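# Move floor cartons onto the aisle's far-end shelf

## Task

Pick up every carton lying on the aisle floor and set each one on a shelf at the far end of the aisle. Each carton must rest directly on the shelf surface (not stacked on another carton), sit flat rather than tilted, and stay fully within the shelf's edge. The robot itself must not tip over or be left leaning, and a carton counts only if it stays put without the robot holding it.

## Robot and tools

Robot: a Hello Robot Stretch 4 with a single arm. It has a three-wheel omni base, a vertical mast carrying a lift, a telescoping arm that reaches forward, a wrist with yaw, pitch and roll joints, and a two-finger gripper with springy steel fingers. It stands about 1.6 m tall; the base rim is within 0.23 m of the base origin. Four cameras: head_camera, head_left_camera, head_right_camera (all on the head) and wrist_camera (on the gripper).

Frames: the base frame sits on the floor below the base centre, x ahead, y to the left, z up. hand_pose, reported in this frame, is a point between the open fingertips (link pinch); its printed value may be slightly wrong. With all wrist joints at 0 the hand axes line up with the base axes. The odometry frame is where the base frame was when the scene began. base_odometry comes from wheel turns only, so slip is counted as motion; heading runs -3.142 to 3.142, positive to the left.

execute_actions(actions, cameras): actions is a list holding one action or nothing (empty list = just report state and images). An action contains base, joints, or both, plus optional pace and contact_limits; alternatively it holds only end_of_arm. Motions within one action begin together and may finish at different moments.
- base: exactly one relative command, measured from where the base last reported itself. translate_m: drive straight, forward positive, -2 to 2 m. strafe_m: slide sideways without turning, left positive, -2 to 2 m. rotate_rad: turn in place, counter-clockwise from above positive, -3.2 to 3.2 rad.
- joints: absolute targets keyed by name. lift_m 0 to 1.2 m (height on mast); arm_m 0 to 0.55 m (extension); wrist_yaw_rad -1.134 to 4.276 (0 straight ahead, positive leftwards, 3.14 stowed backward, beyond 3.4 the arm may block it); wrist_pitch_rad -1.117 to 4.259 (0 level, 1.57 pointing down); wrist_roll_rad -1.117 to 4.259 (0 fingers side by side at equal height, positive turns clockwise seen from behind); gripper_m -0.038 to 0.141 m (fingertip gap; negative makes them press together). Tolerances for done: lift and arm ±0.004, yaw and roll ±0.02, pitch ±0.05, gripper ±0.004. Targets outside a joint range are clipped and reported; any other bad value or unknown key rejects the whole call without motion.
- pace: slow, default, fast or max. Base speeds 0.1/0.3/0.4/0.6 m/s and 1/2/3/4 rad/s respectively, further capped when the lift is above 0.2 m (down to 0.3 m/s and 1 rad/s at 1.2 m).
- contact_limits: only arm_m, 0 (gentlest) to 0.75 (firmest), default 0.5; the arm halts on contact beyond it.
- end_of_arm: enable_torque re-powers wrist or gripper motors that shut off.
- cameras: list of names, or all/omitted for every camera, [] for none. One action lasts at most 15 s. A joint or base omitted from an action may keep driving toward its earlier target without showing it. If a result reports a stop, later execute_actions, wait and finished_scene calls in the same reply are skipped.

wait(seconds 0 to 10): lets the simulation run with no new command and returns state and images.
zoom_image(camera, region [x0,y0,x1,y1] in pixels, at most 504x504): enlarges part of that camera's latest full image.
read_manual(section): only licence texts; moves nothing.
finished_scene(scene): closes the given scene once the last command has been held, reports success, and opens the next one. Irreversible. Answering with no tool call ends everything.

Result lines: base_status and joint_status give how each commanded motion ended: done (for the base, wheels turned the commanded amount even if slipping), off_target (stopped short, may still push), contact_stop_at_<key> (blocked by something; that part goes slack, a slack lift may sag under load and slack wheels may roll), limit_stop_at_<name> (built-in limit), time_out, torque_fault (a wrist/gripper motor overloaded and went limp; send enable_torque). limit_stop_at_tilt means a lean over 6 degrees: lift, arm and wheels go slack until it lessens. limit_stop_at_own_body means a self-collision was prevented; moving away still works; risky when pitch is below -0.2 together with roll below -0.4 or above 4. on_its_own lists things not commanded by this call; there "held at" is the held target, not the actual position. lidar_m: 12 ranges in m, 30-degree sectors, first straight ahead then counter-clockwise (4th left, 7th behind, 10th right); "-" means nothing seen or closer than 0.25 m; sees from about 0.15 m up to robot height, misses glass, thin legs and much behind. wrist_depth_mm: a 7x7 grid of median depths from top-left, 100 to 2000 mm, includes the robot's body. turned_by_wheels vs turned_by_imu differing by over ~0.1 rad signals a collision or slip; heading error is about their difference. base_tilt in degrees, forward and right positive, with a fixed bias up to ~1.5. motor_effort: percent of maximum, positive toward larger joint values, peak in brackets; for wheel_0/1/2 positive turns the base right. A load in a level gripper shifts wrist_pitch_rad effort away from 0.

Gripping: command a gap smaller than the carton's width; the further below, the harder the squeeze and the more the object is pulled toward the wrist. Gripper reading and done do not prove a grasp; a firm squeeze shows in gripper_m effort. If fingertips jam on a surface below, raise the lift. At a scene start, lift_m 0.4 with wrist_yaw_rad 0 in one action unfolds the wrist.

Avoid: turning or driving with over 1 kg held and arm_m above 0.2 (tip risk, worse at fast/max); sustained pushing or pulling with the gripper, especially high up or with a high contact limit; more than about 2 kg in a level gripper (torque fault); pressing the gripper into things with base or arm moves; dropping, slamming or shoving cartons. Release each carton flat on the shelf and back away so it stays without support.

Each tool is called after "Request:" as name(argument=value, ...), one argument or row to a line, values as JSON.

## Session

Request:
execute_actions(
  actions=[],
)

Scene clock: 0.00 s.
base_odometry: x=+0.000 y=+0.000 heading=+0.000 (m, m, rad; odometry frame)
turned_by_wheels: +0.000 (rad since the last result)
turned_by_imu: +0.000 (rad since the last result)
base_tilt: forward=-0.2 right=-0.1 (deg)
lidar_m: 0.72 0.92 1.81 0.80 0.87 1.75 3.01 1.52 1.43 1.21 0.79 0.71
base_status: not commanded
joint_positions: lift_m=+0.274 arm_m=+0.000 wrist_yaw_rad=+3.128 wrist_pitch_rad=-0.009 wrist_roll_rad=-0.009 gripper_m=+0.057
joint_status: not commanded
motor_effort: lift_m=+19 arm_m=+0 wrist_yaw_rad=-2 wrist_pitch_rad=-5 wrist_roll_rad=-1 gripper_m=-5 wheel_0=+0 wheel_1=-1 wheel_2=+0 (%)
hand_pose: x=-0.1164 y=+0.0914 z=+0.4551 quat_wxyz=(+0.007, +0.005, -0.004, +1.000) (m; base frame)
wrist_depth_mm: - 143 271 - - - - / - 116 154 - - - - / - 123 166 - - - - / 143 143 294 - - - - / 1983 - - - - - - / 1205 1499 216 1618 197 1708 1537 / 991 991 1118 - 1078 1118 1160
pictures: head_camera, head_left_camera, head_right_camera, wrist_camera
Images, in order (width x height): head_camera 420x560, head_left_camera 420x672, head_right_camera 420x672, wrist_camera 616x392.

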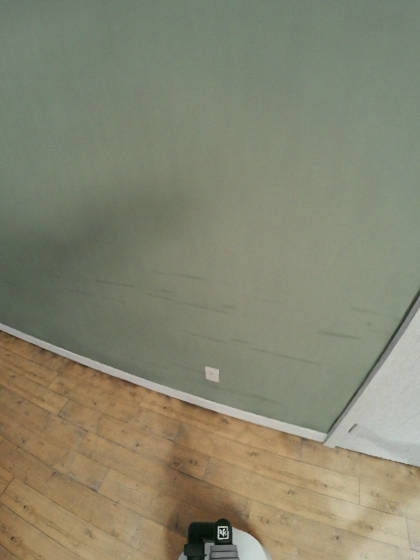

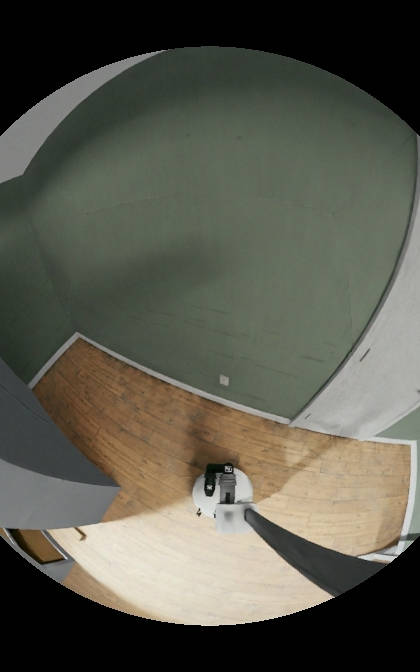

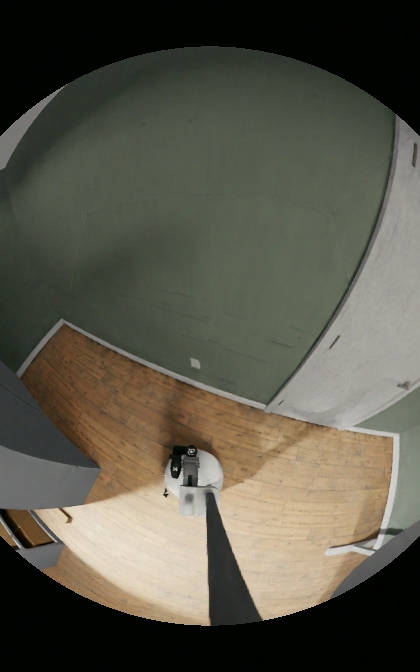

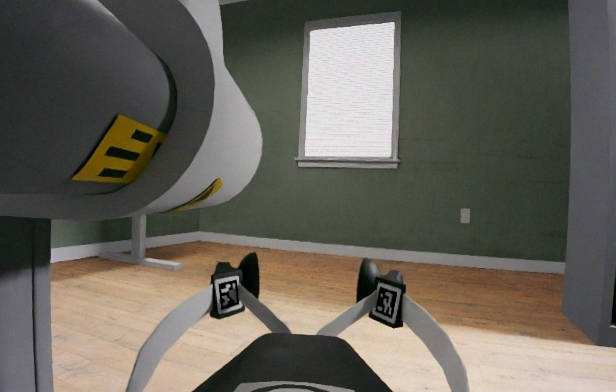

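Request:
execute_actions(
  actions=[
    {"base":{"rotate_rad":2.0},"pace":"fast"},
  ],
  cameras=["head_camera","head_left_camera"],
)

Scene clock: 4.13 s.
base_odometry: x=+0.000 y=+0.000 heading=+2.000 (m, m, rad; odometry frame)
turned_by_wheels: +2.000 (rad since the last result)
turned_by_imu: +2.008 (rad since the last result)
base_tilt: forward=-0.2 right=-0.1 (deg)
lidar_m: 0.80 1.58 2.97 1.58 1.42 1.41 0.80 0.71 0.71 0.83 1.52 0.79
base_status: done
joint_positions: lift_m=+0.274 arm_m=+0.000 wrist_yaw_rad=+3.128 wrist_pitch_rad=-0.009 wrist_roll_rad=-0.009 gripper_m=+0.057
joint_status: not commanded
motor_effort: lift_m=+19(19) arm_m=+0(0) wrist_yaw_rad=-3(3) wrist_pitch_rad=-5(5) wrist_roll_rad=-2(4) gripper_m=-2(5) wheel_0=+0(10) wheel_1=+1(9) wheel_2=+2(10) (%)
hand_pose: x=-0.1164 y=+0.0914 z=+0.4551 quat_wxyz=(+0.007, +0.005, -0.004, +1.000) (m; base frame)
wrist_depth_mm: - 143 272 1229 1618 - 1863 / - 116 154 1229 1618 - 1863 / - 123 166 1229 1661 - 1863 / 143 144 294 1255 1661 - 1808 / 732 854 976 1229 1661 - 1863 / 732 831 215 1229 197 1708 1708 / 741 809 991 - 1078 1098 1182
pictures: head_camera, head_left_camera
Images, in order (width x height): head_camera 420x560, head_left_camera 420x672.

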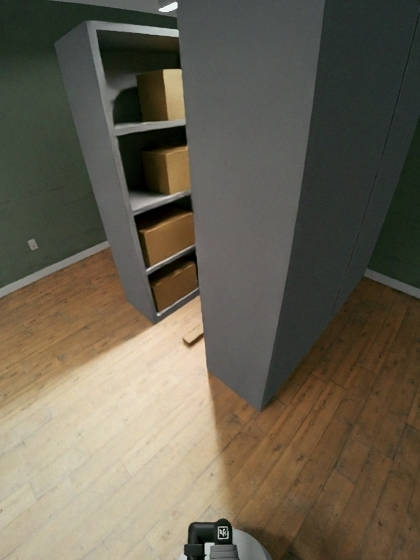

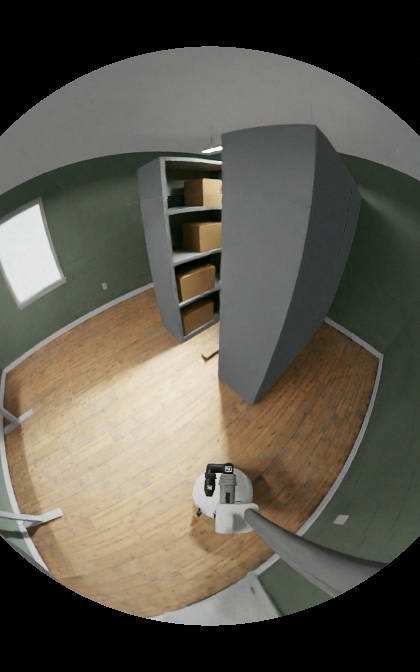

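Request:
execute_actions(
  actions=[
    {"base":{"rotate_rad":-0.70},"joints":{"lift_m":0.4,"wrist_yaw_rad":0},"pace":"fast"},
  ],
  cameras=[],
)

Request:
execute_actions(
  actions=[
    {"base":{"strafe_m":1.10},"pace":"fast"},
  ],
  cameras=["head_camera","wrist_camera"],
)

Scene clock: 7.17 s.
base_odometry: x=+0.000 y=+0.000 heading=+1.300 (m, m, rad; odometry frame)
turned_by_wheels: -0.700 (rad since the last result)
turned_by_imu: -0.703 (rad since the last result)
base_tilt: forward=-0.3 right=-0.1 (deg)
lidar_m: 1.05 0.78 1.59 3.00 1.83 1.46 2.16 0.92 0.74 0.71 0.79 1.14
base_status: done
joint_positions: lift_m=+0.400 arm_m=+0.000 wrist_yaw_rad=+0.001 wrist_pitch_rad=-0.009 wrist_roll_rad=-0.009 gripper_m=+0.057
joint_status: all done
motor_effort: lift_m=+22(24) arm_m=+0(0) wrist_yaw_rad=-5(9) wrist_pitch_rad=-5(5) wrist_roll_rad=-2(0) gripper_m=-2(4) wheel_0=+0(8) wheel_1=-1(11) wheel_2=-2(10) (%)
hand_pose: x=+0.4594 y=-0.0872 z=+0.5807 quat_wxyz=(+1.000, -0.004, -0.005, +0.000) (m; base frame)
wrist_depth_mm: 530 707 1205 - - 1863 1160 / 535 723 1229 - - 1808 1138 / 535 741 1255 - - 1808 1138 / 535 750 1308 - - 1756 1118 / 535 750 1205 - - 1808 1138 / 539 715 216 - 198 1708 1098 / 549 661 1182 - 1336 1308 1078
pictures: none
No camera images: the call's "cameras" was empty. Leave "cameras" out to get every camera's image.

Scene clock: 11.07 s.
base_odometry: x=-1.060 y=+0.294 heading=+1.300 (m, m, rad; odometry frame)
turned_by_wheels: +0.000 (rad since the last result)
turned_by_imu: +0.000 (rad since the last result)
base_tilt: forward=-0.2 right=-0.1 (deg)
lidar_m: 0.96 0.89 1.92 1.86 2.01 1.30 1.27 1.32 1.80 1.79 1.06 0.85
base_status: done
joint_positions: lift_m=+0.400 arm_m=+0.000 wrist_yaw_rad=+0.000 wrist_pitch_rad=-0.009 wrist_roll_rad=-0.009 gripper_m=+0.057
joint_status: not commanded
motor_effort: lift_m=+22(22) arm_m=+0(0) wrist_yaw_rad=-2(4) wrist_pitch_rad=-6(5) wrist_roll_rad=-3(3) gripper_m=-3(4) wheel_0=+2(12) wheel_1=-2(16) wheel_2=+0(0) (%)
hand_pose: x=+0.4594 y=-0.0874 z=+0.5807 quat_wxyz=(+1.000, -0.004, -0.005, +0.000) (m; base frame)
wrist_depth_mm: 647 661 1160 - 1756 564 549 / 640 759 1308 - - 564 554 / 647 723 1537 - 1756 569 554 / 640 732 1499 - 1499 559 554 / 640 750 1499 - 1430 559 554 / 647 654 216 - 197 564 554 / 640 640 1138 - 1229 559 549
pictures: head_camera, wrist_camera
camera_calibration (this result's frames):
wrist_camera: T_world_to_cam=[[0.0160867, -0.999327, 0.0329761, -0.113969], [0.00537134, -0.0328935, -0.999444, 0.629276], [0.999856, 0.0162549, 0.00483858, -0.231237], [0, 0, 0, 1]] pos_world=[0.229657, -0.0894349, 0.633804]
Images, in order (width x height): head_camera 420x560, wrist_camera 616x392.

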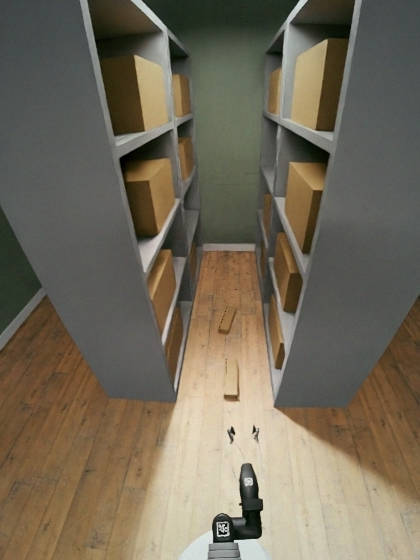

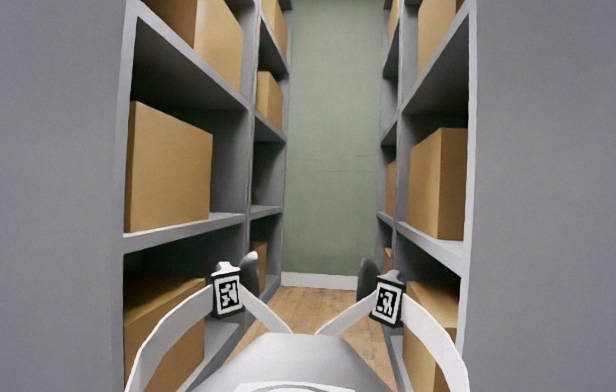

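Request:
zoom_image(
  camera="head_camera",
  region=[150, 230, 310, 420],
)

Region (150, 230, 310, 420) of head_camera's 420x560 image, scaled by 2.653, with more detail than that image has; it fills the left 424 columns of this view, and the rest is white.

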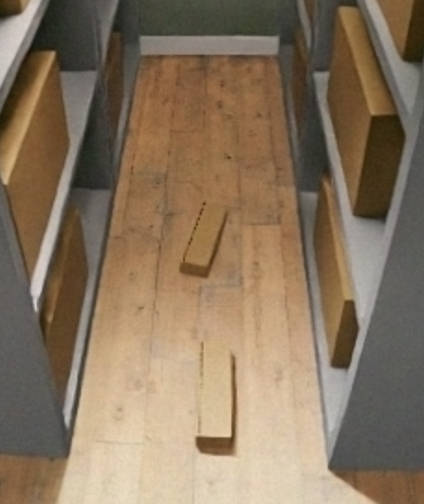

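Request:
execute_actions(
  actions=[
    {"base":{"rotate_rad":-0.09},"joints":{"wrist_pitch_rad":0.9,"gripper_m":0.135,"lift_m":0.2},"pace":"fast"},
  ],
  cameras=[],
)

Request:
execute_actions(
  actions=[
    {"base":{"strafe_m":0.093},"pace":"fast"},
  ],
  cameras=[],
)

Request:
execute_actions(
  actions=[
    {"base":{"translate_m":0.5},"joints":{"arm_m":0.1},"pace":"fast"},
  ],
  cameras=["head_camera","wrist_camera"],
)

Scene clock: 15.80 s.
base_odometry: x=-1.060 y=+0.294 heading=+1.210 (m, m, rad; odometry frame)
turned_by_wheels: -0.090 (rad since the last result)
turned_by_imu: -0.090 (rad since the last result)
base_tilt: forward=-0.2 right=-0.1 (deg)
lidar_m: 1.05 0.87 1.98 1.87 1.97 1.32 1.28 1.34 1.86 1.79 1.89 0.84
base_status: done
joint_positions: lift_m=+0.200 arm_m=+0.000 wrist_yaw_rad=+0.000 wrist_pitch_rad=+0.901 wrist_roll_rad=-0.009 gripper_m=+0.135
joint_status: all done
motor_effort: lift_m=+17(20) arm_m=+0(0) wrist_yaw_rad=-2(1) wrist_pitch_rad=-3(3) wrist_roll_rad=-2(4) gripper_m=-2(5) wheel_0=+2(7) wheel_1=+1(8) wheel_2=-1(6) (%)
hand_pose: x=+0.3499 y=-0.0874 z=+0.1522 quat_wxyz=(+0.900, -0.004, +0.436, +0.002) (m; base frame)
wrist_depth_mm: 615 699 691 668 699 580 580 / 603 603 603 603 609 615 609 / 517 521 517 521 521 525 530 / 455 459 459 459 459 462 462 / 404 407 410 410 413 413 415 / 366 362 357 370 357 357 370 / 338 334 343 - 345 338 342
pictures: none
No camera images: the call's "cameras" was empty. Leave "cameras" out to get every camera's image.

Scene clock: 16.97 s.
base_odometry: x=-1.147 y=+0.327 heading=+1.210 (m, m, rad; odometry frame)
turned_by_wheels: +0.000 (rad since the last result)
turned_by_imu: +0.000 (rad since the last result)
base_tilt: forward=-0.3 right=-0.1 (deg)
lidar_m: 0.92 0.84 1.85 1.78 1.85 1.32 1.27 1.34 1.97 1.90 1.15 0.85
base_status: done
joint_positions: lift_m=+0.200 arm_m=+0.000 wrist_yaw_rad=+0.000 wrist_pitch_rad=+0.901 wrist_roll_rad=-0.009 gripper_m=+0.135
joint_status: not commanded
motor_effort: lift_m=+17(17) arm_m=-1(1) wrist_yaw_rad=-3(1) wrist_pitch_rad=-3(2) wrist_roll_rad=-4(2) gripper_m=+1(2) wheel_0=+2(11) wheel_1=-2(18) wheel_2=+0(1) (%)
hand_pose: x=+0.3499 y=-0.0874 z=+0.1522 quat_wxyz=(+0.900, -0.004, +0.436, +0.002) (m; base frame)
wrist_depth_mm: 615 634 699 654 707 603 574 / 609 603 603 603 603 609 609 / 521 521 521 521 521 525 530 / 455 459 459 459 459 462 462 / 404 407 410 413 413 413 413 / 364 362 355 373 359 357 370 / 336 334 343 - 345 338 342
pictures: none
No camera images: the call's "cameras" was empty. Leave "cameras" out to get every camera's image.

Scene clock: 19.50 s.
base_odometry: x=-0.971 y=+0.795 heading=+1.211 (m, m, rad; odometry frame)
turned_by_wheels: +0.000 (rad since the last result)
turned_by_imu: -0.001 (rad since the last result)
base_tilt: forward=-0.2 right=-0.1 (deg)
lidar_m: 0.92 0.38 0.43 1.79 1.88 1.89 2.56 1.88 1.97 1.90 0.46 0.50
base_status: done
joint_positions: lift_m=+0.200 arm_m=+0.099 wrist_yaw_rad=+0.000 wrist_pitch_rad=+0.901 wrist_roll_rad=-0.009 gripper_m=+0.135
joint_status: all done
motor_effort: lift_m=+17(17) arm_m=+6(6) wrist_yaw_rad=-2(2) wrist_pitch_rad=-3(3) wrist_roll_rad=-3(5) gripper_m=+2(1) wheel_0=+0(9) wheel_1=+3(5) wheel_2=+2(12) (%)
hand_pose: x=+0.4488 y=-0.0874 z=+0.1521 quat_wxyz=(+0.900, -0.004, +0.436, +0.002) (m; base frame)
wrist_depth_mm: 466 627 699 627 707 580 442 / 462 580 591 591 609 569 442 / 449 517 517 521 521 508 418 / 433 455 455 389 459 462 399 / 407 410 410 347 410 413 392 / 364 359 357 314 357 355 370 / 338 334 342 - 336 336 342
pictures: head_camera, wrist_camera
camera_calibration (this result's frames):
wrist_camera: T_world_to_cam=[[0.0357664, -0.999331, 0.00769457, -0.10472], [-0.786208, -0.0328901, -0.617086, 0.498108], [0.616926, 0.0160214, -0.786858, 0.0737501], [0, 0, 0, 1]] pos_world=[0.349864, -0.0894488, 0.366212]
Images, in order (width x height): head_camera 420x560, wrist_camera 616x392.

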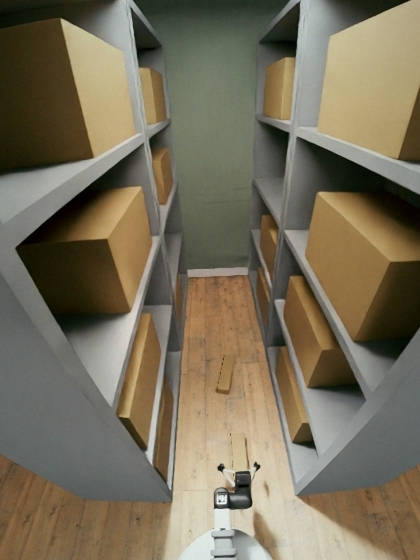

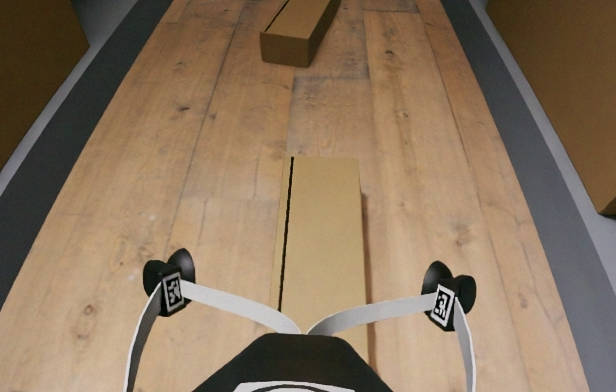

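Request:
execute_actions(
  actions=[
    {"base":{"strafe_m":-0.012},"joints":{"arm_m":0.165},"pace":"fast"},
  ],
  cameras=[],
)

Request:
execute_actions(
  actions=[
    {"joints":{"lift_m":0.08}},
  ],
  cameras=["wrist_camera"],
)

Scene clock: 20.80 s.
base_odometry: x=-0.960 y=+0.791 heading=+1.211 (m, m, rad; odometry frame)
turned_by_wheels: +0.000 (rad since the last result)
turned_by_imu: +0.000 (rad since the last result)
base_tilt: forward=-0.2 right=-0.1 (deg)
lidar_m: 0.98 0.39 0.45 1.81 1.91 1.89 2.56 1.86 1.97 1.90 0.44 0.47
base_status: done
joint_positions: lift_m=+0.200 arm_m=+0.164 wrist_yaw_rad=+0.000 wrist_pitch_rad=+0.901 wrist_roll_rad=-0.009 gripper_m=+0.135
joint_status: all done
motor_effort: lift_m=+17(17) arm_m=+7(7) wrist_yaw_rad=-1(2) wrist_pitch_rad=-3(3) wrist_roll_rad=+0(4) gripper_m=+1(1) wheel_0=+0(11) wheel_1=+1(10) wheel_2=+0(1) (%)
hand_pose: x=+0.5138 y=-0.0874 z=+0.1521 quat_wxyz=(+0.900, -0.004, +0.436, +0.002) (m; base frame)
wrist_depth_mm: 549 647 699 627 707 569 424 / 477 574 597 580 603 559 427 / 462 517 517 517 521 508 399 / 442 452 455 455 459 459 389 / 404 407 407 347 410 410 387 / 364 359 355 314 355 359 362 / 336 334 342 - 343 336 342
pictures: none
No camera images: the call's "cameras" was empty. Leave "cameras" out to get every camera's image.

Scene clock: 22.33 s.
base_odometry: x=-0.960 y=+0.791 heading=+1.211 (m, m, rad; odometry frame)
turned_by_wheels: +0.000 (rad since the last result)
turned_by_imu: +0.000 (rad since the last result)
base_tilt: forward=-0.3 right=-0.1 (deg)
lidar_m: 0.98 0.38 0.44 1.80 1.89 1.87 2.56 1.85 1.98 1.90 0.45 0.49
base_status: not commanded
joint_positions: lift_m=+0.080 arm_m=+0.164 wrist_yaw_rad=+0.000 wrist_pitch_rad=+0.901 wrist_roll_rad=-0.009 gripper_m=+0.135
joint_status: all done
motor_effort: lift_m=+16(17) arm_m=+6(6) wrist_yaw_rad=-2(2) wrist_pitch_rad=-2(3) wrist_roll_rad=-1(3) gripper_m=+0(2) wheel_0=-1(0) wheel_1=+1(1) wheel_2=+0(0) (%)
hand_pose: x=+0.5138 y=-0.0874 z=+0.0322 quat_wxyz=(+0.900, -0.004, +0.436, +0.002) (m; base frame)
wrist_depth_mm: 449 473 466 466 473 473 392 / 404 402 399 399 402 407 394 / 347 345 345 265 347 349 353 / 304 304 300 235 301 309 309 / 271 273 227 211 271 276 274 / 244 241 195 190 198 239 247 / 225 223 220 - 225 225 -
pictures: wrist_camera
camera_calibration (this result's frames):
wrist_camera: T_world_to_cam=[[0.0357827, -0.99933, 0.00769583, -0.106128], [-0.786185, -0.0329031, -0.617115, 0.475197], [0.616954, 0.0160317, -0.786836, -0.0607245], [0, 0, 0, 1]] pos_world=[0.414855, -0.0894475, 0.246288]
Images, in order (width x height): wrist_camera 616x392.

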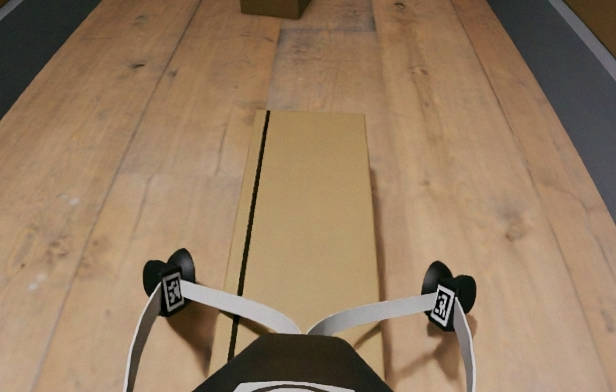

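Request:
execute_actions(
  actions=[
    {"joints":{"gripper_m":0.04}},
  ],
  cameras=[],
)

Request:
execute_actions(
  actions=[
    {"joints":{"lift_m":0.3,"arm_m":0.0},"base":{"strafe_m":-0.04}},
  ],
  cameras=["head_camera","wrist_camera"],
)

Scene clock: 24.43 s.
base_odometry: x=-0.960 y=+0.791 heading=+1.211 (m, m, rad; odometry frame)
turned_by_wheels: +0.000 (rad since the last result)
turned_by_imu: +0.000 (rad since the last result)
base_tilt: forward=-0.2 right=-0.1 (deg)
lidar_m: 0.97 0.38 0.41 1.80 1.90 1.85 2.55 1.88 1.97 1.88 0.45 0.49
base_status: not commanded
joint_positions: lift_m=+0.080 arm_m=+0.164 wrist_yaw_rad=+0.000 wrist_pitch_rad=+0.901 wrist_roll_rad=-0.009 gripper_m=+0.041
joint_status: all done
motor_effort: lift_m=+17(16) arm_m=+7(6) wrist_yaw_rad=-2(2) wrist_pitch_rad=-3(3) wrist_roll_rad=-2(3) gripper_m=-27(27) wheel_0=+0(1) wheel_1=+1(1) wheel_2=+0(0) (%)
hand_pose: x=+0.5137 y=-0.0874 z=+0.0322 quat_wxyz=(+0.900, -0.004, +0.436, +0.002) (m; base frame)
wrist_depth_mm: 449 473 466 469 473 473 392 / 404 399 397 402 402 407 394 / 345 345 345 251 340 349 351 / 304 306 300 221 300 306 307 / 271 272 263 199 265 276 276 / 243 240 182 180 184 248 247 / 224 224 220 - 222 224 -
pictures: none
No camera images: the call's "cameras" was empty. Leave "cameras" out to get every camera's image.

Scene clock: 26.43 s.
base_odometry: x=-0.922 y=+0.776 heading=+1.211 (m, m, rad; odometry frame)
turned_by_wheels: +0.000 (rad since the last result)
turned_by_imu: +0.000 (rad since the last result)
base_tilt: forward=-0.3 right=+0.0 (deg)
lidar_m: 0.41 0.41 0.45 1.84 1.93 1.87 2.55 1.88 1.92 1.84 0.43 0.41
base_status: done
joint_positions: lift_m=+0.300 arm_m=+0.001 wrist_yaw_rad=+0.000 wrist_pitch_rad=+0.902 wrist_roll_rad=-0.009 gripper_m=+0.041
joint_status: all done
motor_effort: lift_m=+23(24) arm_m=-6(8) wrist_yaw_rad=-1(2) wrist_pitch_rad=-4(4) wrist_roll_rad=-2(0) gripper_m=-26(27) wheel_0=+3(9) wheel_1=-1(6) wheel_2=+0(3) (%)
hand_pose: x=+0.3510 y=-0.0874 z=+0.2516 quat_wxyz=(+0.900, -0.004, +0.436, +0.002) (m; base frame)
wrist_depth_mm: 544 788 891 842 878 517 362 / 535 723 759 759 768 517 366 / 539 654 661 250 647 517 402 / 521 580 569 221 574 492 466 / 496 521 504 200 504 462 439 / 466 459 183 180 183 413 394 / 430 427 421 - 424 382 315
pictures: head_camera, wrist_camera
camera_calibration (this result's frames):
wrist_camera: T_world_to_cam=[[0.0357802, -0.99933, 0.00767627, -0.101987], [-0.786523, -0.0328978, -0.616684, 0.48262], [0.616523, 0.0160275, -0.787173, 0.212567], [0, 0, 0, 1]] pos_world=[0.252188, -0.089448, 0.465734]
Images, in order (width x height): head_camera 420x560, wrist_camera 616x392.

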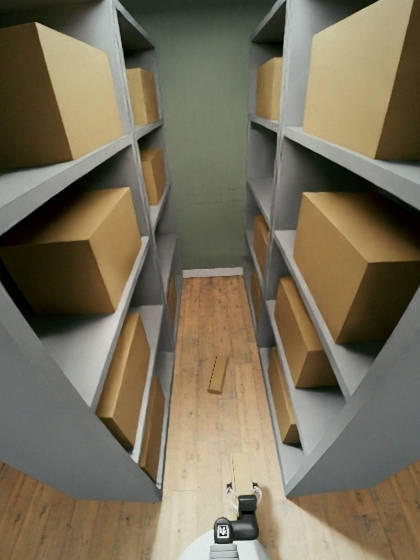

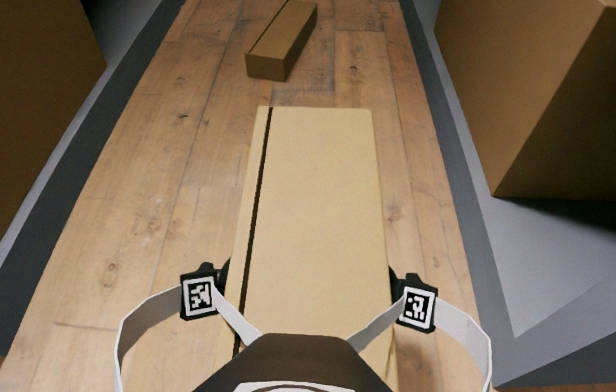

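Request:
execute_actions(
  actions=[
    {"joints":{"lift_m":0.67},"base":{"translate_m":0.62}},
  ],
  cameras=["head_camera","head_left_camera"],
)

Scene clock: 30.77 s.
base_odometry: x=-0.704 y=+1.357 heading=+1.211 (m, m, rad; odometry frame)
turned_by_wheels: +0.000 (rad since the last result)
turned_by_imu: -0.002 (rad since the last result)
base_tilt: forward=-0.2 right=+0.0 (deg)
lidar_m: 0.38 0.39 0.29 0.26 0.27 0.40 2.77 3.30 0.30 0.27 0.29 0.40
base_status: done
joint_positions: lift_m=+0.670 arm_m=+0.001 wrist_yaw_rad=+0.000 wrist_pitch_rad=+0.902 wrist_roll_rad=-0.009 gripper_m=+0.041
joint_status: all done
motor_effort: lift_m=+22(24) arm_m=-6(6) wrist_yaw_rad=-1(1) wrist_pitch_rad=-5(5) wrist_roll_rad=-2(1) gripper_m=-29(23) wheel_0=+2(7) wheel_1=+2(11) wheel_2=+0(8) (%)
hand_pose: x=+0.3510 y=-0.0874 z=+0.6216 quat_wxyz=(+0.900, -0.004, +0.436, +0.002) (m; base frame)
wrist_depth_mm: 574 931 1366 1366 1281 512 338 / 508 831 1336 1366 1229 473 373 / 517 798 1160 250 842 473 418 / 585 798 1042 222 831 530 382 / 732 820 904 200 668 661 340 / 759 759 183 180 184 778 322 / 707 750 759 - 691 459 449
pictures: head_camera, head_left_camera
Images, in order (width x height): head_camera 420x560, head_left_camera 420x672.

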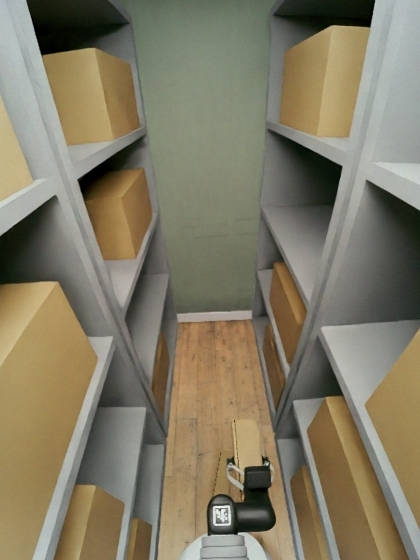

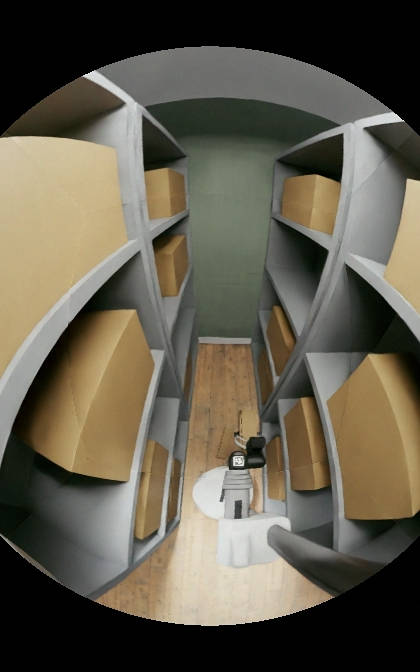

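Request:
execute_actions(
  actions=[
    {"joints":{"arm_m":0.55},"base":{"translate_m":0.03}},
  ],
  cameras=[],
)

Request:
execute_actions(
  actions=[
    {"joints":{"wrist_yaw_rad":1.27}},
  ],
  cameras=["head_camera","wrist_camera"],
)

Scene clock: 34.00 s.
base_odometry: x=-0.693 y=+1.385 heading=+1.211 (m, m, rad; odometry frame)
turned_by_wheels: +0.000 (rad since the last result)
turned_by_imu: +0.000 (rad since the last result)
base_tilt: forward=-0.2 right=-0.1 (deg)
lidar_m: 0.73 0.39 0.29 0.26 0.29 0.40 2.83 0.45 0.30 0.27 0.28 0.42
base_status: done
joint_positions: lift_m=+0.670 arm_m=+0.549 wrist_yaw_rad=+0.000 wrist_pitch_rad=+0.902 wrist_roll_rad=-0.009 gripper_m=+0.041
joint_status: all done
motor_effort: lift_m=+22(22) arm_m=+7(8) wrist_yaw_rad=-4(2) wrist_pitch_rad=-3(4) wrist_roll_rad=-2(2) gripper_m=-27(28) wheel_0=+3(7) wheel_1=+1(7) wheel_2=+0(8) (%)
hand_pose: x=+0.8986 y=-0.0874 z=+0.6217 quat_wxyz=(+0.900, -0.004, +0.436, +0.002) (m; base frame)
wrist_depth_mm: 574 750 778 768 750 603 362 / 530 854 866 878 842 517 366 / 976 976 1042 250 946 473 366 / 960 960 1025 221 946 931 364 / 559 866 904 199 723 559 342 / 549 707 183 180 185 492 324 / 564 759 750 - 683 459 449
pictures: none
No camera images: the call's "cameras" was empty. Leave "cameras" out to get every camera's image.

Scene clock: 35.30 s.
base_odometry: x=-0.693 y=+1.385 heading=+1.211 (m, m, rad; odometry frame)
turned_by_wheels: +0.000 (rad since the last result)
turned_by_imu: +0.000 (rad since the last result)
base_tilt: forward=-0.3 right=-0.1 (deg)
lidar_m: 0.75 0.39 0.29 0.26 0.28 0.40 2.82 0.45 0.30 0.28 0.29 0.43
base_status: not commanded
joint_positions: lift_m=+0.670 arm_m=+0.549 wrist_yaw_rad=+1.269 wrist_pitch_rad=+0.902 wrist_roll_rad=-0.009 gripper_m=+0.041
joint_status: all done
motor_effort: lift_m=+22(23) arm_m=+7(6) wrist_yaw_rad=+0(4) wrist_pitch_rad=-4(4) wrist_roll_rad=-2(3) gripper_m=-27(26) wheel_0=+2(3) wheel_1=+1(1) wheel_2=+0(0) (%)
hand_pose: x=+0.8562 y=+0.1449 z=+0.6217 quat_wxyz=(+0.724, -0.262, +0.349, +0.535) (m; base frame)
wrist_depth_mm: 402 569 574 574 580 591 591 / 373 496 492 488 496 500 504 / 351 427 430 250 424 452 473 / 338 375 387 221 603 931 778 / 389 508 525 199 609 878 854 / 732 500 183 180 183 842 831 / 699 715 723 - 759 768 778
pictures: head_camera, wrist_camera
camera_calibration (this result's frames):
wrist_camera: T_world_to_cam=[[0.964904, -0.262491, 0.00767791, -0.793063], [-0.202047, -0.760755, -0.616789, 0.720945], [0.167743, 0.593591, -0.787091, 0.489145], [0, 0, 0, 1]] pos_world=[0.828844, 0.0499382, 0.835762]
Images, in order (width x height): head_camera 420x560, wrist_camera 616x392.

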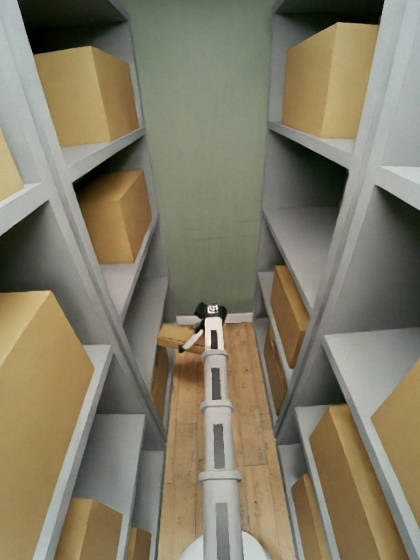

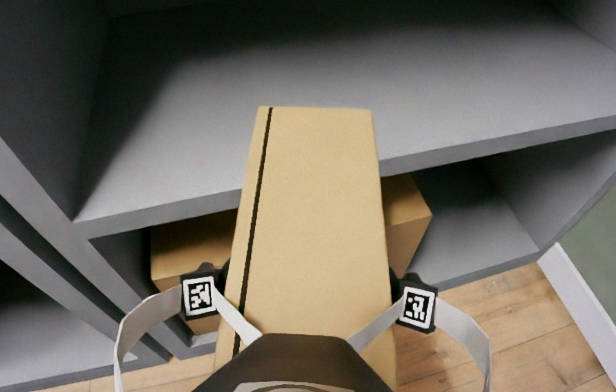

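Request:
execute_actions(
  actions=[
    {"base":{"strafe_m":0.035},"pace":"slow"},
  ],
  cameras=[],
)

Request:
execute_actions(
  actions=[
    {"base":{"rotate_rad":0.30},"pace":"slow"},
  ],
  cameras=["head_camera","wrist_camera"],
)

Scene clock: 37.23 s.
base_odometry: x=-0.726 y=+1.397 heading=+1.211 (m, m, rad; odometry frame)
turned_by_wheels: +0.000 (rad since the last result)
turned_by_imu: +0.000 (rad since the last result)
base_tilt: forward=-0.3 right=-0.1 (deg)
lidar_m: 0.75 0.35 0.25 0.25 0.26 0.36 3.23 3.32 0.32 0.30 0.34 0.48
base_status: done
joint_positions: lift_m=+0.670 arm_m=+0.549 wrist_yaw_rad=+1.269 wrist_pitch_rad=+0.902 wrist_roll_rad=-0.009 gripper_m=+0.041
joint_status: not commanded
motor_effort: lift_m=+22(22) arm_m=+7(7) wrist_yaw_rad=-1(1) wrist_pitch_rad=-3(4) wrist_roll_rad=-2(3) gripper_m=-24(27) wheel_0=-4(6) wheel_1=+3(8) wheel_2=+0(0) (%)
hand_pose: x=+0.8562 y=+0.1449 z=+0.6217 quat_wxyz=(+0.724, -0.262, +0.349, +0.535) (m; base frame)
wrist_depth_mm: 404 574 580 574 580 591 591 / 373 492 492 492 496 500 508 / 351 427 424 251 418 430 445 / 332 377 368 222 394 917 788 / 338 359 353 199 564 854 831 / 418 436 183 180 183 831 842 / 691 615 668 - 750 768 778
pictures: none
No camera images: the call's "cameras" was empty. Leave "cameras" out to get every camera's image.

Scene clock: 38.60 s.
base_odometry: x=-0.726 y=+1.397 heading=+1.511 (m, m, rad; odometry frame)
turned_by_wheels: +0.299 (rad since the last result)
turned_by_imu: +0.300 (rad since the last result)
base_tilt: forward=-0.2 right=-0.1 (deg)
lidar_m: 0.46 0.26 0.25 0.25 0.27 2.45 3.21 0.37 0.31 0.32 0.39 0.74
base_status: done
joint_positions: lift_m=+0.670 arm_m=+0.549 wrist_yaw_rad=+1.270 wrist_pitch_rad=+0.902 wrist_roll_rad=-0.009 gripper_m=+0.041
joint_status: not commanded
motor_effort: lift_m=+23(22) arm_m=+7(7) wrist_yaw_rad=-2(1) wrist_pitch_rad=-4(4) wrist_roll_rad=-4(2) gripper_m=-25(27) wheel_0=-3(7) wheel_1=-2(8) wheel_2=-2(5) (%)
hand_pose: x=+0.8562 y=+0.1449 z=+0.6216 quat_wxyz=(+0.724, -0.262, +0.349, +0.535) (m; base frame)
wrist_depth_mm: 168 236 427 439 433 424 424 / 166 242 466 473 480 469 473 / 169 248 404 250 415 427 433 / 171 250 359 222 368 377 377 / 172 252 320 199 324 336 336 / 171 218 183 180 184 303 304 / 175 250 271 - 272 273 279
pictures: head_camera, wrist_camera
camera_calibration (this result's frames):
wrist_camera: T_world_to_cam=[[0.965004, -0.262123, 0.00767679, -0.793152], [-0.20176, -0.760842, -0.616776, 0.720731], [0.167512, 0.593642, -0.787101, 0.489317], [0, 0, 0, 1]] pos_world=[0.828843, 0.0499797, 0.835761]
Images, in order (width x height): head_camera 420x560, wrist_camera 616x392.

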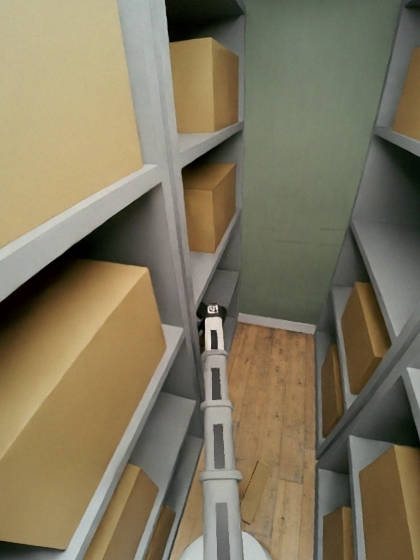

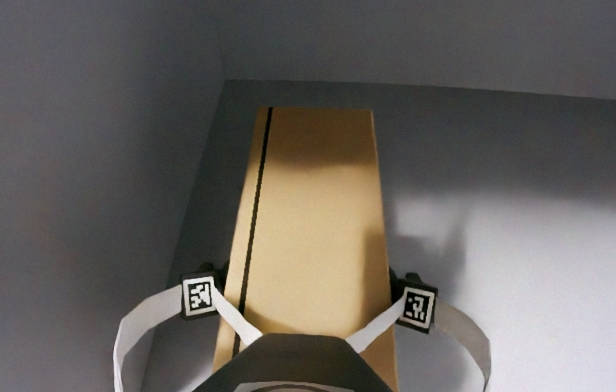

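Request:
execute_actions(
  actions=[
    {"joints":{"lift_m":0.625},"pace":"slow"},
  ],
  cameras=[],
)

Scene clock: 40.37 s.
base_odometry: x=-0.726 y=+1.397 heading=+1.511 (m, m, rad; odometry frame)
turned_by_wheels: +0.000 (rad since the last result)
turned_by_imu: +0.000 (rad since the last result)
base_tilt: forward=-0.3 right=-0.1 (deg)
lidar_m: 0.48 0.26 0.25 0.25 0.28 2.43 3.22 0.37 0.32 0.32 0.39 0.73
base_status: not commanded
joint_positions: lift_m=+0.625 arm_m=+0.549 wrist_yaw_rad=+1.270 wrist_pitch_rad=+0.902 wrist_roll_rad=-0.009 gripper_m=+0.041
joint_status: all done
motor_effort: lift_m=+16(21) arm_m=+6(7) wrist_yaw_rad=+0(1) wrist_pitch_rad=-4(4) wrist_roll_rad=-2(2) gripper_m=-28(27) wheel_0=-4(3) wheel_1=-2(2) wheel_2=-2(2) (%)
hand_pose: x=+0.8562 y=+0.1449 z=+0.5772 quat_wxyz=(+0.724, -0.262, +0.349, +0.535) (m; base frame)
wrist_depth_mm: 168 236 424 439 433 430 424 / 167 242 404 418 421 421 433 / 169 247 353 251 355 364 366 / 171 250 312 221 314 322 322 / 171 252 274 199 276 286 287 / 171 219 183 180 183 257 257 / 175 229 230 - 231 233 -
pictures: none
No camera images: the call's "cameras" was empty. Leave "cameras" out to get every camera's image.

Request:
execute_actions(
  actions=[
    {"joints":{"lift_m":0.617},"pace":"slow"},
  ],
  cameras=[],
)

Request:
execute_actions(
  actions=[
    {"joints":{"gripper_m":0.115}},
  ],
  cameras=[],
)

Request:
execute_actions(
  actions=[
    {"joints":{"lift_m":0.69}},
  ],
  cameras=[],
)

Request:
execute_actions(
  actions=[
    {"base":{"rotate_rad":-0.30},"pace":"slow"},
  ],
  cameras=["head_camera","wrist_camera"],
)

Scene clock: 41.37 s.
base_odometry: x=-0.726 y=+1.397 heading=+1.511 (m, m, rad; odometry frame)
turned_by_wheels: +0.000 (rad since the last result)
turned_by_imu: +0.000 (rad since the last result)
base_tilt: forward=-0.2 right=-0.1 (deg)
lidar_m: 0.45 0.27 0.25 0.25 0.28 2.45 3.23 0.37 0.32 0.31 0.38 0.75
base_status: not commanded
joint_positions: lift_m=+0.617 arm_m=+0.549 wrist_yaw_rad=+1.270 wrist_pitch_rad=+0.902 wrist_roll_rad=-0.009 gripper_m=+0.041
joint_status: all done
motor_effort: lift_m=+16(17) arm_m=+7(7) wrist_yaw_rad=+0(0) wrist_pitch_rad=-4(4) wrist_roll_rad=-3(0) gripper_m=-26(22) wheel_0=-3(3) wheel_1=-2(2) wheel_2=-2(2) (%)
hand_pose: x=+0.8562 y=+0.1449 z=+0.5691 quat_wxyz=(+0.724, -0.262, +0.349, +0.535) (m; base frame)
wrist_depth_mm: 167 236 427 439 436 427 427 / 166 242 394 407 407 413 415 / 169 248 342 251 343 355 355 / 171 251 301 222 303 310 310 / 171 253 266 199 266 279 277 / 171 218 183 181 183 250 249 / 175 222 223 - 224 226 -
pictures: none
No camera images: the call's "cameras" was empty. Leave "cameras" out to get every camera's image.

Scene clock: 43.00 s.
base_odometry: x=-0.726 y=+1.397 heading=+1.511 (m, m, rad; odometry frame)
turned_by_wheels: +0.000 (rad since the last result)
turned_by_imu: +0.000 (rad since the last result)
base_tilt: forward=-0.3 right=-0.1 (deg)
lidar_m: 0.45 0.27 0.25 0.25 0.30 2.43 3.22 0.38 0.32 0.31 0.36 0.74
base_status: not commanded
joint_positions: lift_m=+0.617 arm_m=+0.549 wrist_yaw_rad=+1.270 wrist_pitch_rad=+0.902 wrist_roll_rad=-0.009 gripper_m=+0.115
joint_status: all done
motor_effort: lift_m=+16(16) arm_m=+6(7) wrist_yaw_rad=-1(1) wrist_pitch_rad=-4(4) wrist_roll_rad=-3(3) gripper_m=+5(28) wheel_0=-3(4) wheel_1=-2(2) wheel_2=-2(2) (%)
hand_pose: x=+0.8562 y=+0.1449 z=+0.5691 quat_wxyz=(+0.724, -0.262, +0.349, +0.535) (m; base frame)
wrist_depth_mm: 168 237 427 439 436 427 427 / 167 242 392 407 407 410 418 / 169 247 345 270 353 355 355 / 171 250 303 238 304 310 310 / 171 252 265 213 272 278 278 / 171 234 197 193 195 250 249 / 175 221 228 - 224 228 -
pictures: none
No camera images: the call's "cameras" was empty. Leave "cameras" out to get every camera's image.

Scene clock: 44.27 s.
base_odometry: x=-0.726 y=+1.397 heading=+1.511 (m, m, rad; odometry frame)
turned_by_wheels: +0.000 (rad since the last result)
turned_by_imu: +0.000 (rad since the last result)
base_tilt: forward=-0.2 right=-0.1 (deg)
lidar_m: 0.47 0.25 0.25 0.25 0.30 2.43 3.21 0.38 0.32 0.30 0.37 0.76
base_status: not commanded
joint_positions: lift_m=+0.690 arm_m=+0.549 wrist_yaw_rad=+1.270 wrist_pitch_rad=+0.902 wrist_roll_rad=-0.009 gripper_m=+0.115
joint_status: all done
motor_effort: lift_m=+22(24) arm_m=+6(6) wrist_yaw_rad=+0(2) wrist_pitch_rad=-4(4) wrist_roll_rad=-3(4) gripper_m=-3(1) wheel_0=-4(3) wheel_1=-2(2) wheel_2=-2(1) (%)
hand_pose: x=+0.8562 y=+0.1450 z=+0.6417 quat_wxyz=(+0.724, -0.262, +0.349, +0.535) (m; base frame)
wrist_depth_mm: 168 237 427 439 436 424 424 / 167 243 473 496 492 484 477 / 169 247 433 455 459 459 462 / 171 250 392 330 402 402 404 / 172 251 355 296 359 357 359 / 171 234 312 267 257 324 324 / 175 233 300 - 296 294 297
pictures: none
No camera images: the call's "cameras" was empty. Leave "cameras" out to get every camera's image.

Scene clock: 45.63 s.
base_odometry: x=-0.726 y=+1.397 heading=+1.211 (m, m, rad; odometry frame)
turned_by_wheels: -0.300 (rad since the last result)
turned_by_imu: -0.301 (rad since the last result)
base_tilt: forward=-0.2 right=-0.1 (deg)
lidar_m: 1.01 0.35 0.25 0.25 0.25 0.36 3.24 3.33 0.34 0.32 0.33 0.47
base_status: done
joint_positions: lift_m=+0.690 arm_m=+0.549 wrist_yaw_rad=+1.270 wrist_pitch_rad=+0.902 wrist_roll_rad=-0.009 gripper_m=+0.115
joint_status: not commanded
motor_effort: lift_m=+22(22) arm_m=+6(7) wrist_yaw_rad=-2(1) wrist_pitch_rad=-4(4) wrist_roll_rad=-2(2) gripper_m=-1(3) wheel_0=+2(7) wheel_1=+3(8) wheel_2=+1(7) (%)
hand_pose: x=+0.8562 y=+0.1450 z=+0.6417 quat_wxyz=(+0.724, -0.262, +0.348, +0.535) (m; base frame)
wrist_depth_mm: 404 597 615 615 621 634 627 / 373 492 492 525 525 535 539 / 351 433 392 455 455 459 462 / 330 384 338 404 424 931 778 / 340 366 387 569 585 866 831 / 418 466 535 615 647 854 854 / 715 609 715 - 798 778 798
pictures: head_camera, wrist_camera
camera_calibration (this result's frames):
wrist_camera: T_world_to_cam=[[0.965036, -0.262004, 0.00768415, -0.793355], [-0.201629, -0.76075, -0.616933, 0.733117], [0.167485, 0.593813, -0.786978, 0.504975], [0, 0, 0, 1]] pos_world=[0.828859, 0.0499956, 0.855784]
Images, in order (width x height): head_camera 420x560, wrist_camera 616x392.

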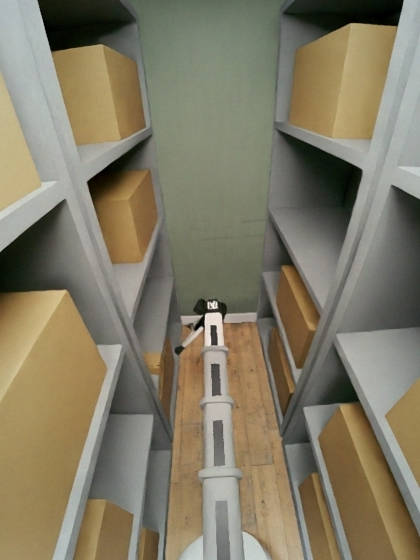

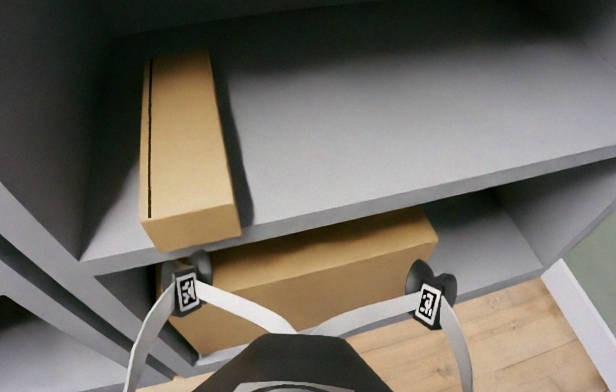

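Request:
execute_actions(
  actions=[
    {"joints":{"lift_m":0.628,"arm_m":0.51,"gripper_m":0.0}},
  ],
  cameras=[],
)

Request:
execute_actions(
  actions=[
    {"base":{"rotate_rad":0.17},"pace":"slow"},
  ],
  cameras=["wrist_camera"],
)

Request:
execute_actions(
  actions=[
    {"base":{"rotate_rad":-0.17},"pace":"slow"},
  ],
  cameras=["wrist_camera"],
)

Scene clock: 48.10 s.
base_odometry: x=-0.726 y=+1.397 heading=+1.211 (m, m, rad; odometry frame)
turned_by_wheels: +0.000 (rad since the last result)
turned_by_imu: +0.000 (rad since the last result)
base_tilt: forward=-0.2 right=-0.1 (deg)
lidar_m: 1.00 0.35 0.25 0.25 0.26 0.37 3.26 3.33 0.34 0.31 0.32 0.47
base_status: not commanded
joint_positions: lift_m=+0.628 arm_m=+0.511 wrist_yaw_rad=+1.270 wrist_pitch_rad=+0.902 wrist_roll_rad=-0.009 gripper_m=+0.000
joint_status: all done
motor_effort: lift_m=+16(22) arm_m=-7(8) wrist_yaw_rad=-1(2) wrist_pitch_rad=-3(3) wrist_roll_rad=-3(4) gripper_m=-9(8) wheel_0=+2(2) wheel_1=+3(3) wheel_2=+1(1) (%)
hand_pose: x=+0.8186 y=+0.1450 z=+0.5802 quat_wxyz=(+0.724, -0.262, +0.348, +0.535) (m; base frame)
wrist_depth_mm: 319 473 397 496 500 508 504 / 291 415 330 424 427 430 436 / 277 359 286 368 368 387 407 / 285 324 314 366 549 891 831 / 336 392 504 517 574 809 831 / 691 466 188 196 691 788 798 / 661 640 691 - 732 732 732
pictures: none
No camera images: the call's "cameras" was empty. Leave "cameras" out to get every camera's image.

Scene clock: 49.20 s.
base_odometry: x=-0.726 y=+1.397 heading=+1.380 (m, m, rad; odometry frame)
turned_by_wheels: +0.169 (rad since the last result)
turned_by_imu: +0.170 (rad since the last result)
base_tilt: forward=-0.2 right=-0.1 (deg)
lidar_m: 0.61 0.30 0.25 0.25 0.27 2.49 3.21 0.40 0.32 0.30 0.35 0.60
base_status: done
joint_positions: lift_m=+0.628 arm_m=+0.511 wrist_yaw_rad=+1.270 wrist_pitch_rad=+0.902 wrist_roll_rad=-0.009 gripper_m=+0.000
joint_status: not commanded
motor_effort: lift_m=+16(16) arm_m=-7(7) wrist_yaw_rad=-2(1) wrist_pitch_rad=-3(3) wrist_roll_rad=-3(2) gripper_m=-8(6) wheel_0=-3(6) wheel_1=-3(2) wheel_2=-1(5) (%)
hand_pose: x=+0.8186 y=+0.1450 z=+0.5802 quat_wxyz=(+0.724, -0.262, +0.348, +0.535) (m; base frame)
wrist_depth_mm: 194 297 488 496 500 508 508 / 187 294 399 340 427 430 436 / 186 290 301 294 368 370 373 / 183 285 265 253 325 325 327 / 180 277 236 232 290 291 290 / 198 251 188 196 263 272 362 / 276 250 373 - 427 508 676
pictures: wrist_camera
camera_calibration (this result's frames):
wrist_camera: T_world_to_cam=[[0.965032, -0.262018, 0.00768299, -0.75656], [-0.201645, -0.760764, -0.616909, 0.687584], [0.167486, 0.593788, -0.786997, 0.462898], [0, 0, 0, 1]] pos_world=[0.791224, 0.0499936, 0.794288]
Images, in order (width x height): wrist_camera 616x392.

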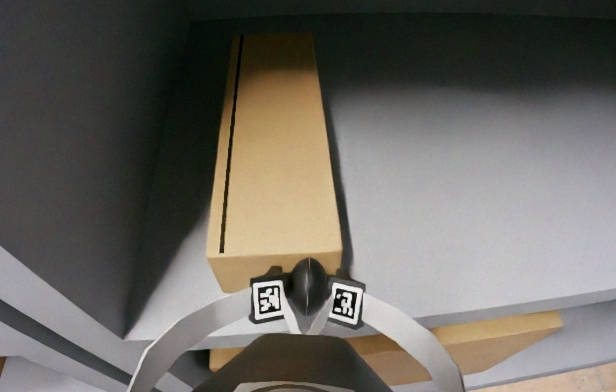

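Scene clock: 50.30 s.
base_odometry: x=-0.726 y=+1.397 heading=+1.211 (m, m, rad; odometry frame)
turned_by_wheels: -0.169 (rad since the last result)
turned_by_imu: -0.170 (rad since the last result)
base_tilt: forward=-0.3 right=-0.1 (deg)
lidar_m: 1.01 0.35 0.26 0.25 0.25 0.34 3.23 3.34 0.35 0.31 0.33 0.47
base_status: done
joint_positions: lift_m=+0.628 arm_m=+0.511 wrist_yaw_rad=+1.270 wrist_pitch_rad=+0.902 wrist_roll_rad=-0.009 gripper_m=+0.000
joint_status: not commanded
motor_effort: lift_m=+16(16) arm_m=-6(6) wrist_yaw_rad=-1(2) wrist_pitch_rad=-3(4) wrist_roll_rad=-5(2) gripper_m=-10(9) wheel_0=+2(6) wheel_1=+3(3) wheel_2=+1(4) (%)
hand_pose: x=+0.8186 y=+0.1450 z=+0.5802 quat_wxyz=(+0.724, -0.262, +0.348, +0.535) (m; base frame)
wrist_depth_mm: 319 466 410 496 504 508 508 / 293 402 342 424 424 430 436 / 278 357 320 368 368 387 407 / 285 324 340 366 549 878 831 / 338 392 500 512 574 809 831 / 683 466 189 196 707 788 809 / 668 640 683 - 732 732 750
pictures: wrist_camera
camera_calibration (this result's frames):
wrist_camera: T_world_to_cam=[[0.965041, -0.261985, 0.0076856, -0.75656], [-0.201606, -0.760728, -0.616967, 0.687602], [0.167483, 0.593849, -0.786951, 0.462864], [0, 0, 0, 1]] pos_world=[0.791214, 0.0499983, 0.794294]
Images, in order (width x height): wrist_camera 616x392.

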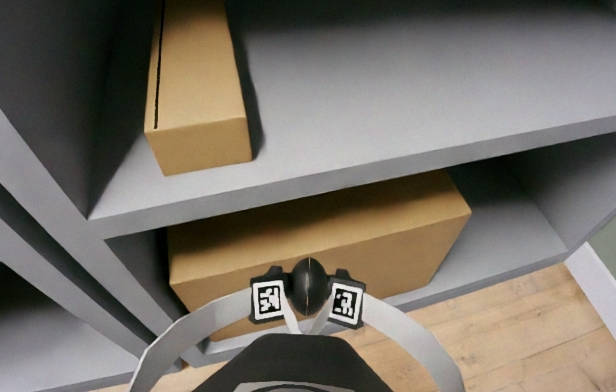

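Request:
execute_actions(
  actions=[
    {"base":{"translate_m":-0.3},"joints":{"wrist_yaw_rad":0,"arm_m":0.0,"gripper_m":0.135}},
  ],
  cameras=["head_camera","wrist_camera"],
)

Scene clock: 53.33 s.
base_odometry: x=-0.832 y=+1.116 heading=+1.211 (m, m, rad; odometry frame)
turned_by_wheels: +0.000 (rad since the last result)
turned_by_imu: +0.001 (rad since the last result)
base_tilt: forward=-0.3 right=-0.2 (deg)
lidar_m: 1.02 0.34 0.25 0.25 1.98 2.59 2.52 2.69 1.97 0.29 0.33 0.50
base_status: done
joint_positions: lift_m=+0.628 arm_m=+0.001 wrist_yaw_rad=+0.000 wrist_pitch_rad=+0.902 wrist_roll_rad=-0.009 gripper_m=+0.135
joint_status: all done
motor_effort: lift_m=+16(17) arm_m=-7(8) wrist_yaw_rad=-1(9) wrist_pitch_rad=-3(3) wrist_roll_rad=-2(3) gripper_m=-3(7) wheel_0=-1(6) wheel_1=-3(8) wheel_2=-2(11) (%)
hand_pose: x=+0.3510 y=-0.0874 z=+0.5802 quat_wxyz=(+0.900, -0.004, +0.436, +0.002) (m; base frame)
wrist_depth_mm: 508 668 1430 1537 1366 554 413 / 462 732 1255 1308 1205 683 415 / 854 842 1078 1118 1098 798 389 / 904 904 991 1008 991 627 539 / 539 809 904 878 878 574 504 / 504 640 768 798 788 477 455 / 512 654 741 - 732 508 418
pictures: head_camera, wrist_camera
camera_calibration (this result's frames):
wrist_camera: T_world_to_cam=[[0.0356451, -0.999335, 0.00770018, -0.104505], [-0.786379, -0.0328024, -0.616873, 0.685345], [0.616716, 0.0159332, -0.787025, 0.471007], [0, 0, 0, 1]] pos_world=[0.252188, -0.0894589, 0.79427]
Images, in order (width x height): head_camera 420x560, wrist_camera 616x392.

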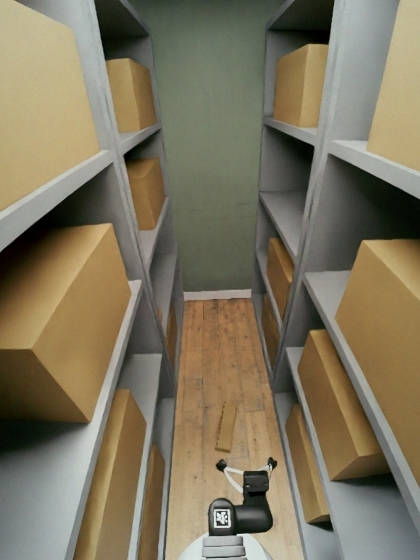

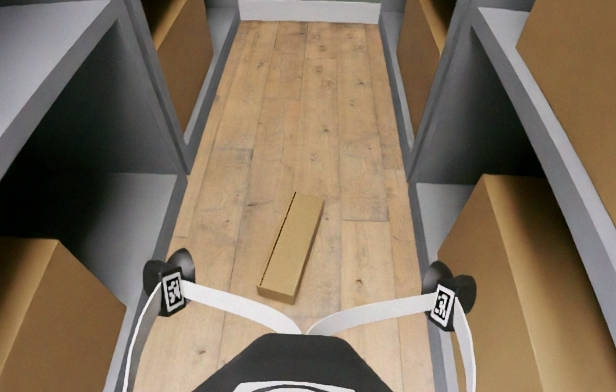

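Request:
execute_actions(
  actions=[
    {"base":{"rotate_rad":0.1435},"joints":{"wrist_yaw_rad":-0.372,"arm_m":0.375,"lift_m":0.17}},
  ],
  cameras=["wrist_camera"],
)

Scene clock: 56.50 s.
base_odometry: x=-0.832 y=+1.116 heading=+1.354 (m, m, rad; odometry frame)
turned_by_wheels: +0.143 (rad since the last result)
turned_by_imu: +0.144 (rad since the last result)
base_tilt: forward=-0.2 right=-0.1 (deg)
lidar_m: 0.66 0.32 0.25 0.25 2.02 2.21 2.53 2.36 1.98 0.31 0.34 0.57
base_status: done
joint_positions: lift_m=+0.170 arm_m=+0.374 wrist_yaw_rad=-0.372 wrist_pitch_rad=+0.901 wrist_roll_rad=-0.009 gripper_m=+0.135
joint_status: all done
motor_effort: lift_m=+17(16) arm_m=+7(7) wrist_yaw_rad=-2(7) wrist_pitch_rad=-2(3) wrist_roll_rad=-2(3) gripper_m=-4(0) wheel_0=-1(8) wheel_1=-3(7) wheel_2=-1(6) (%)
hand_pose: x=+0.6797 y=-0.1465 z=+0.1222 quat_wxyz=(+0.885, +0.077, +0.429, -0.164) (m; base frame)
wrist_depth_mm: 554 647 640 640 634 492 375 / 517 549 549 549 554 488 382 / 462 473 473 477 477 466 392 / 415 415 421 347 418 424 392 / 368 373 375 314 377 379 375 / 332 329 325 282 327 329 338 / 307 306 312 - 309 309 312
pictures: wrist_camera
camera_calibration (this result's frames):
wrist_camera: T_world_to_cam=[[-0.329706, -0.944052, 0.00772675, 0.084743], [-0.744383, 0.254921, -0.617179, 0.673061], [0.580679, -0.209239, -0.786785, -0.0997043], [0, 0, 0, 1]] pos_world=[0.586851, -0.112438, 0.336298]
Images, in order (width x height): wrist_camera 616x392.

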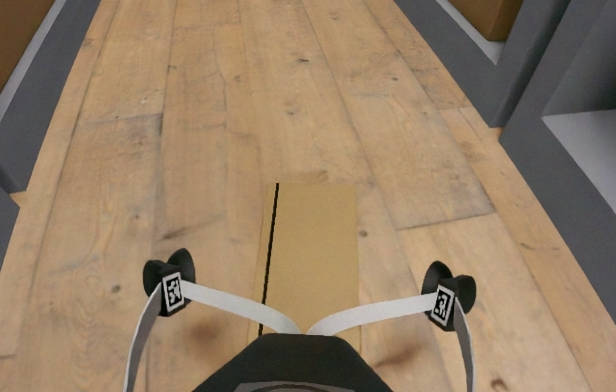

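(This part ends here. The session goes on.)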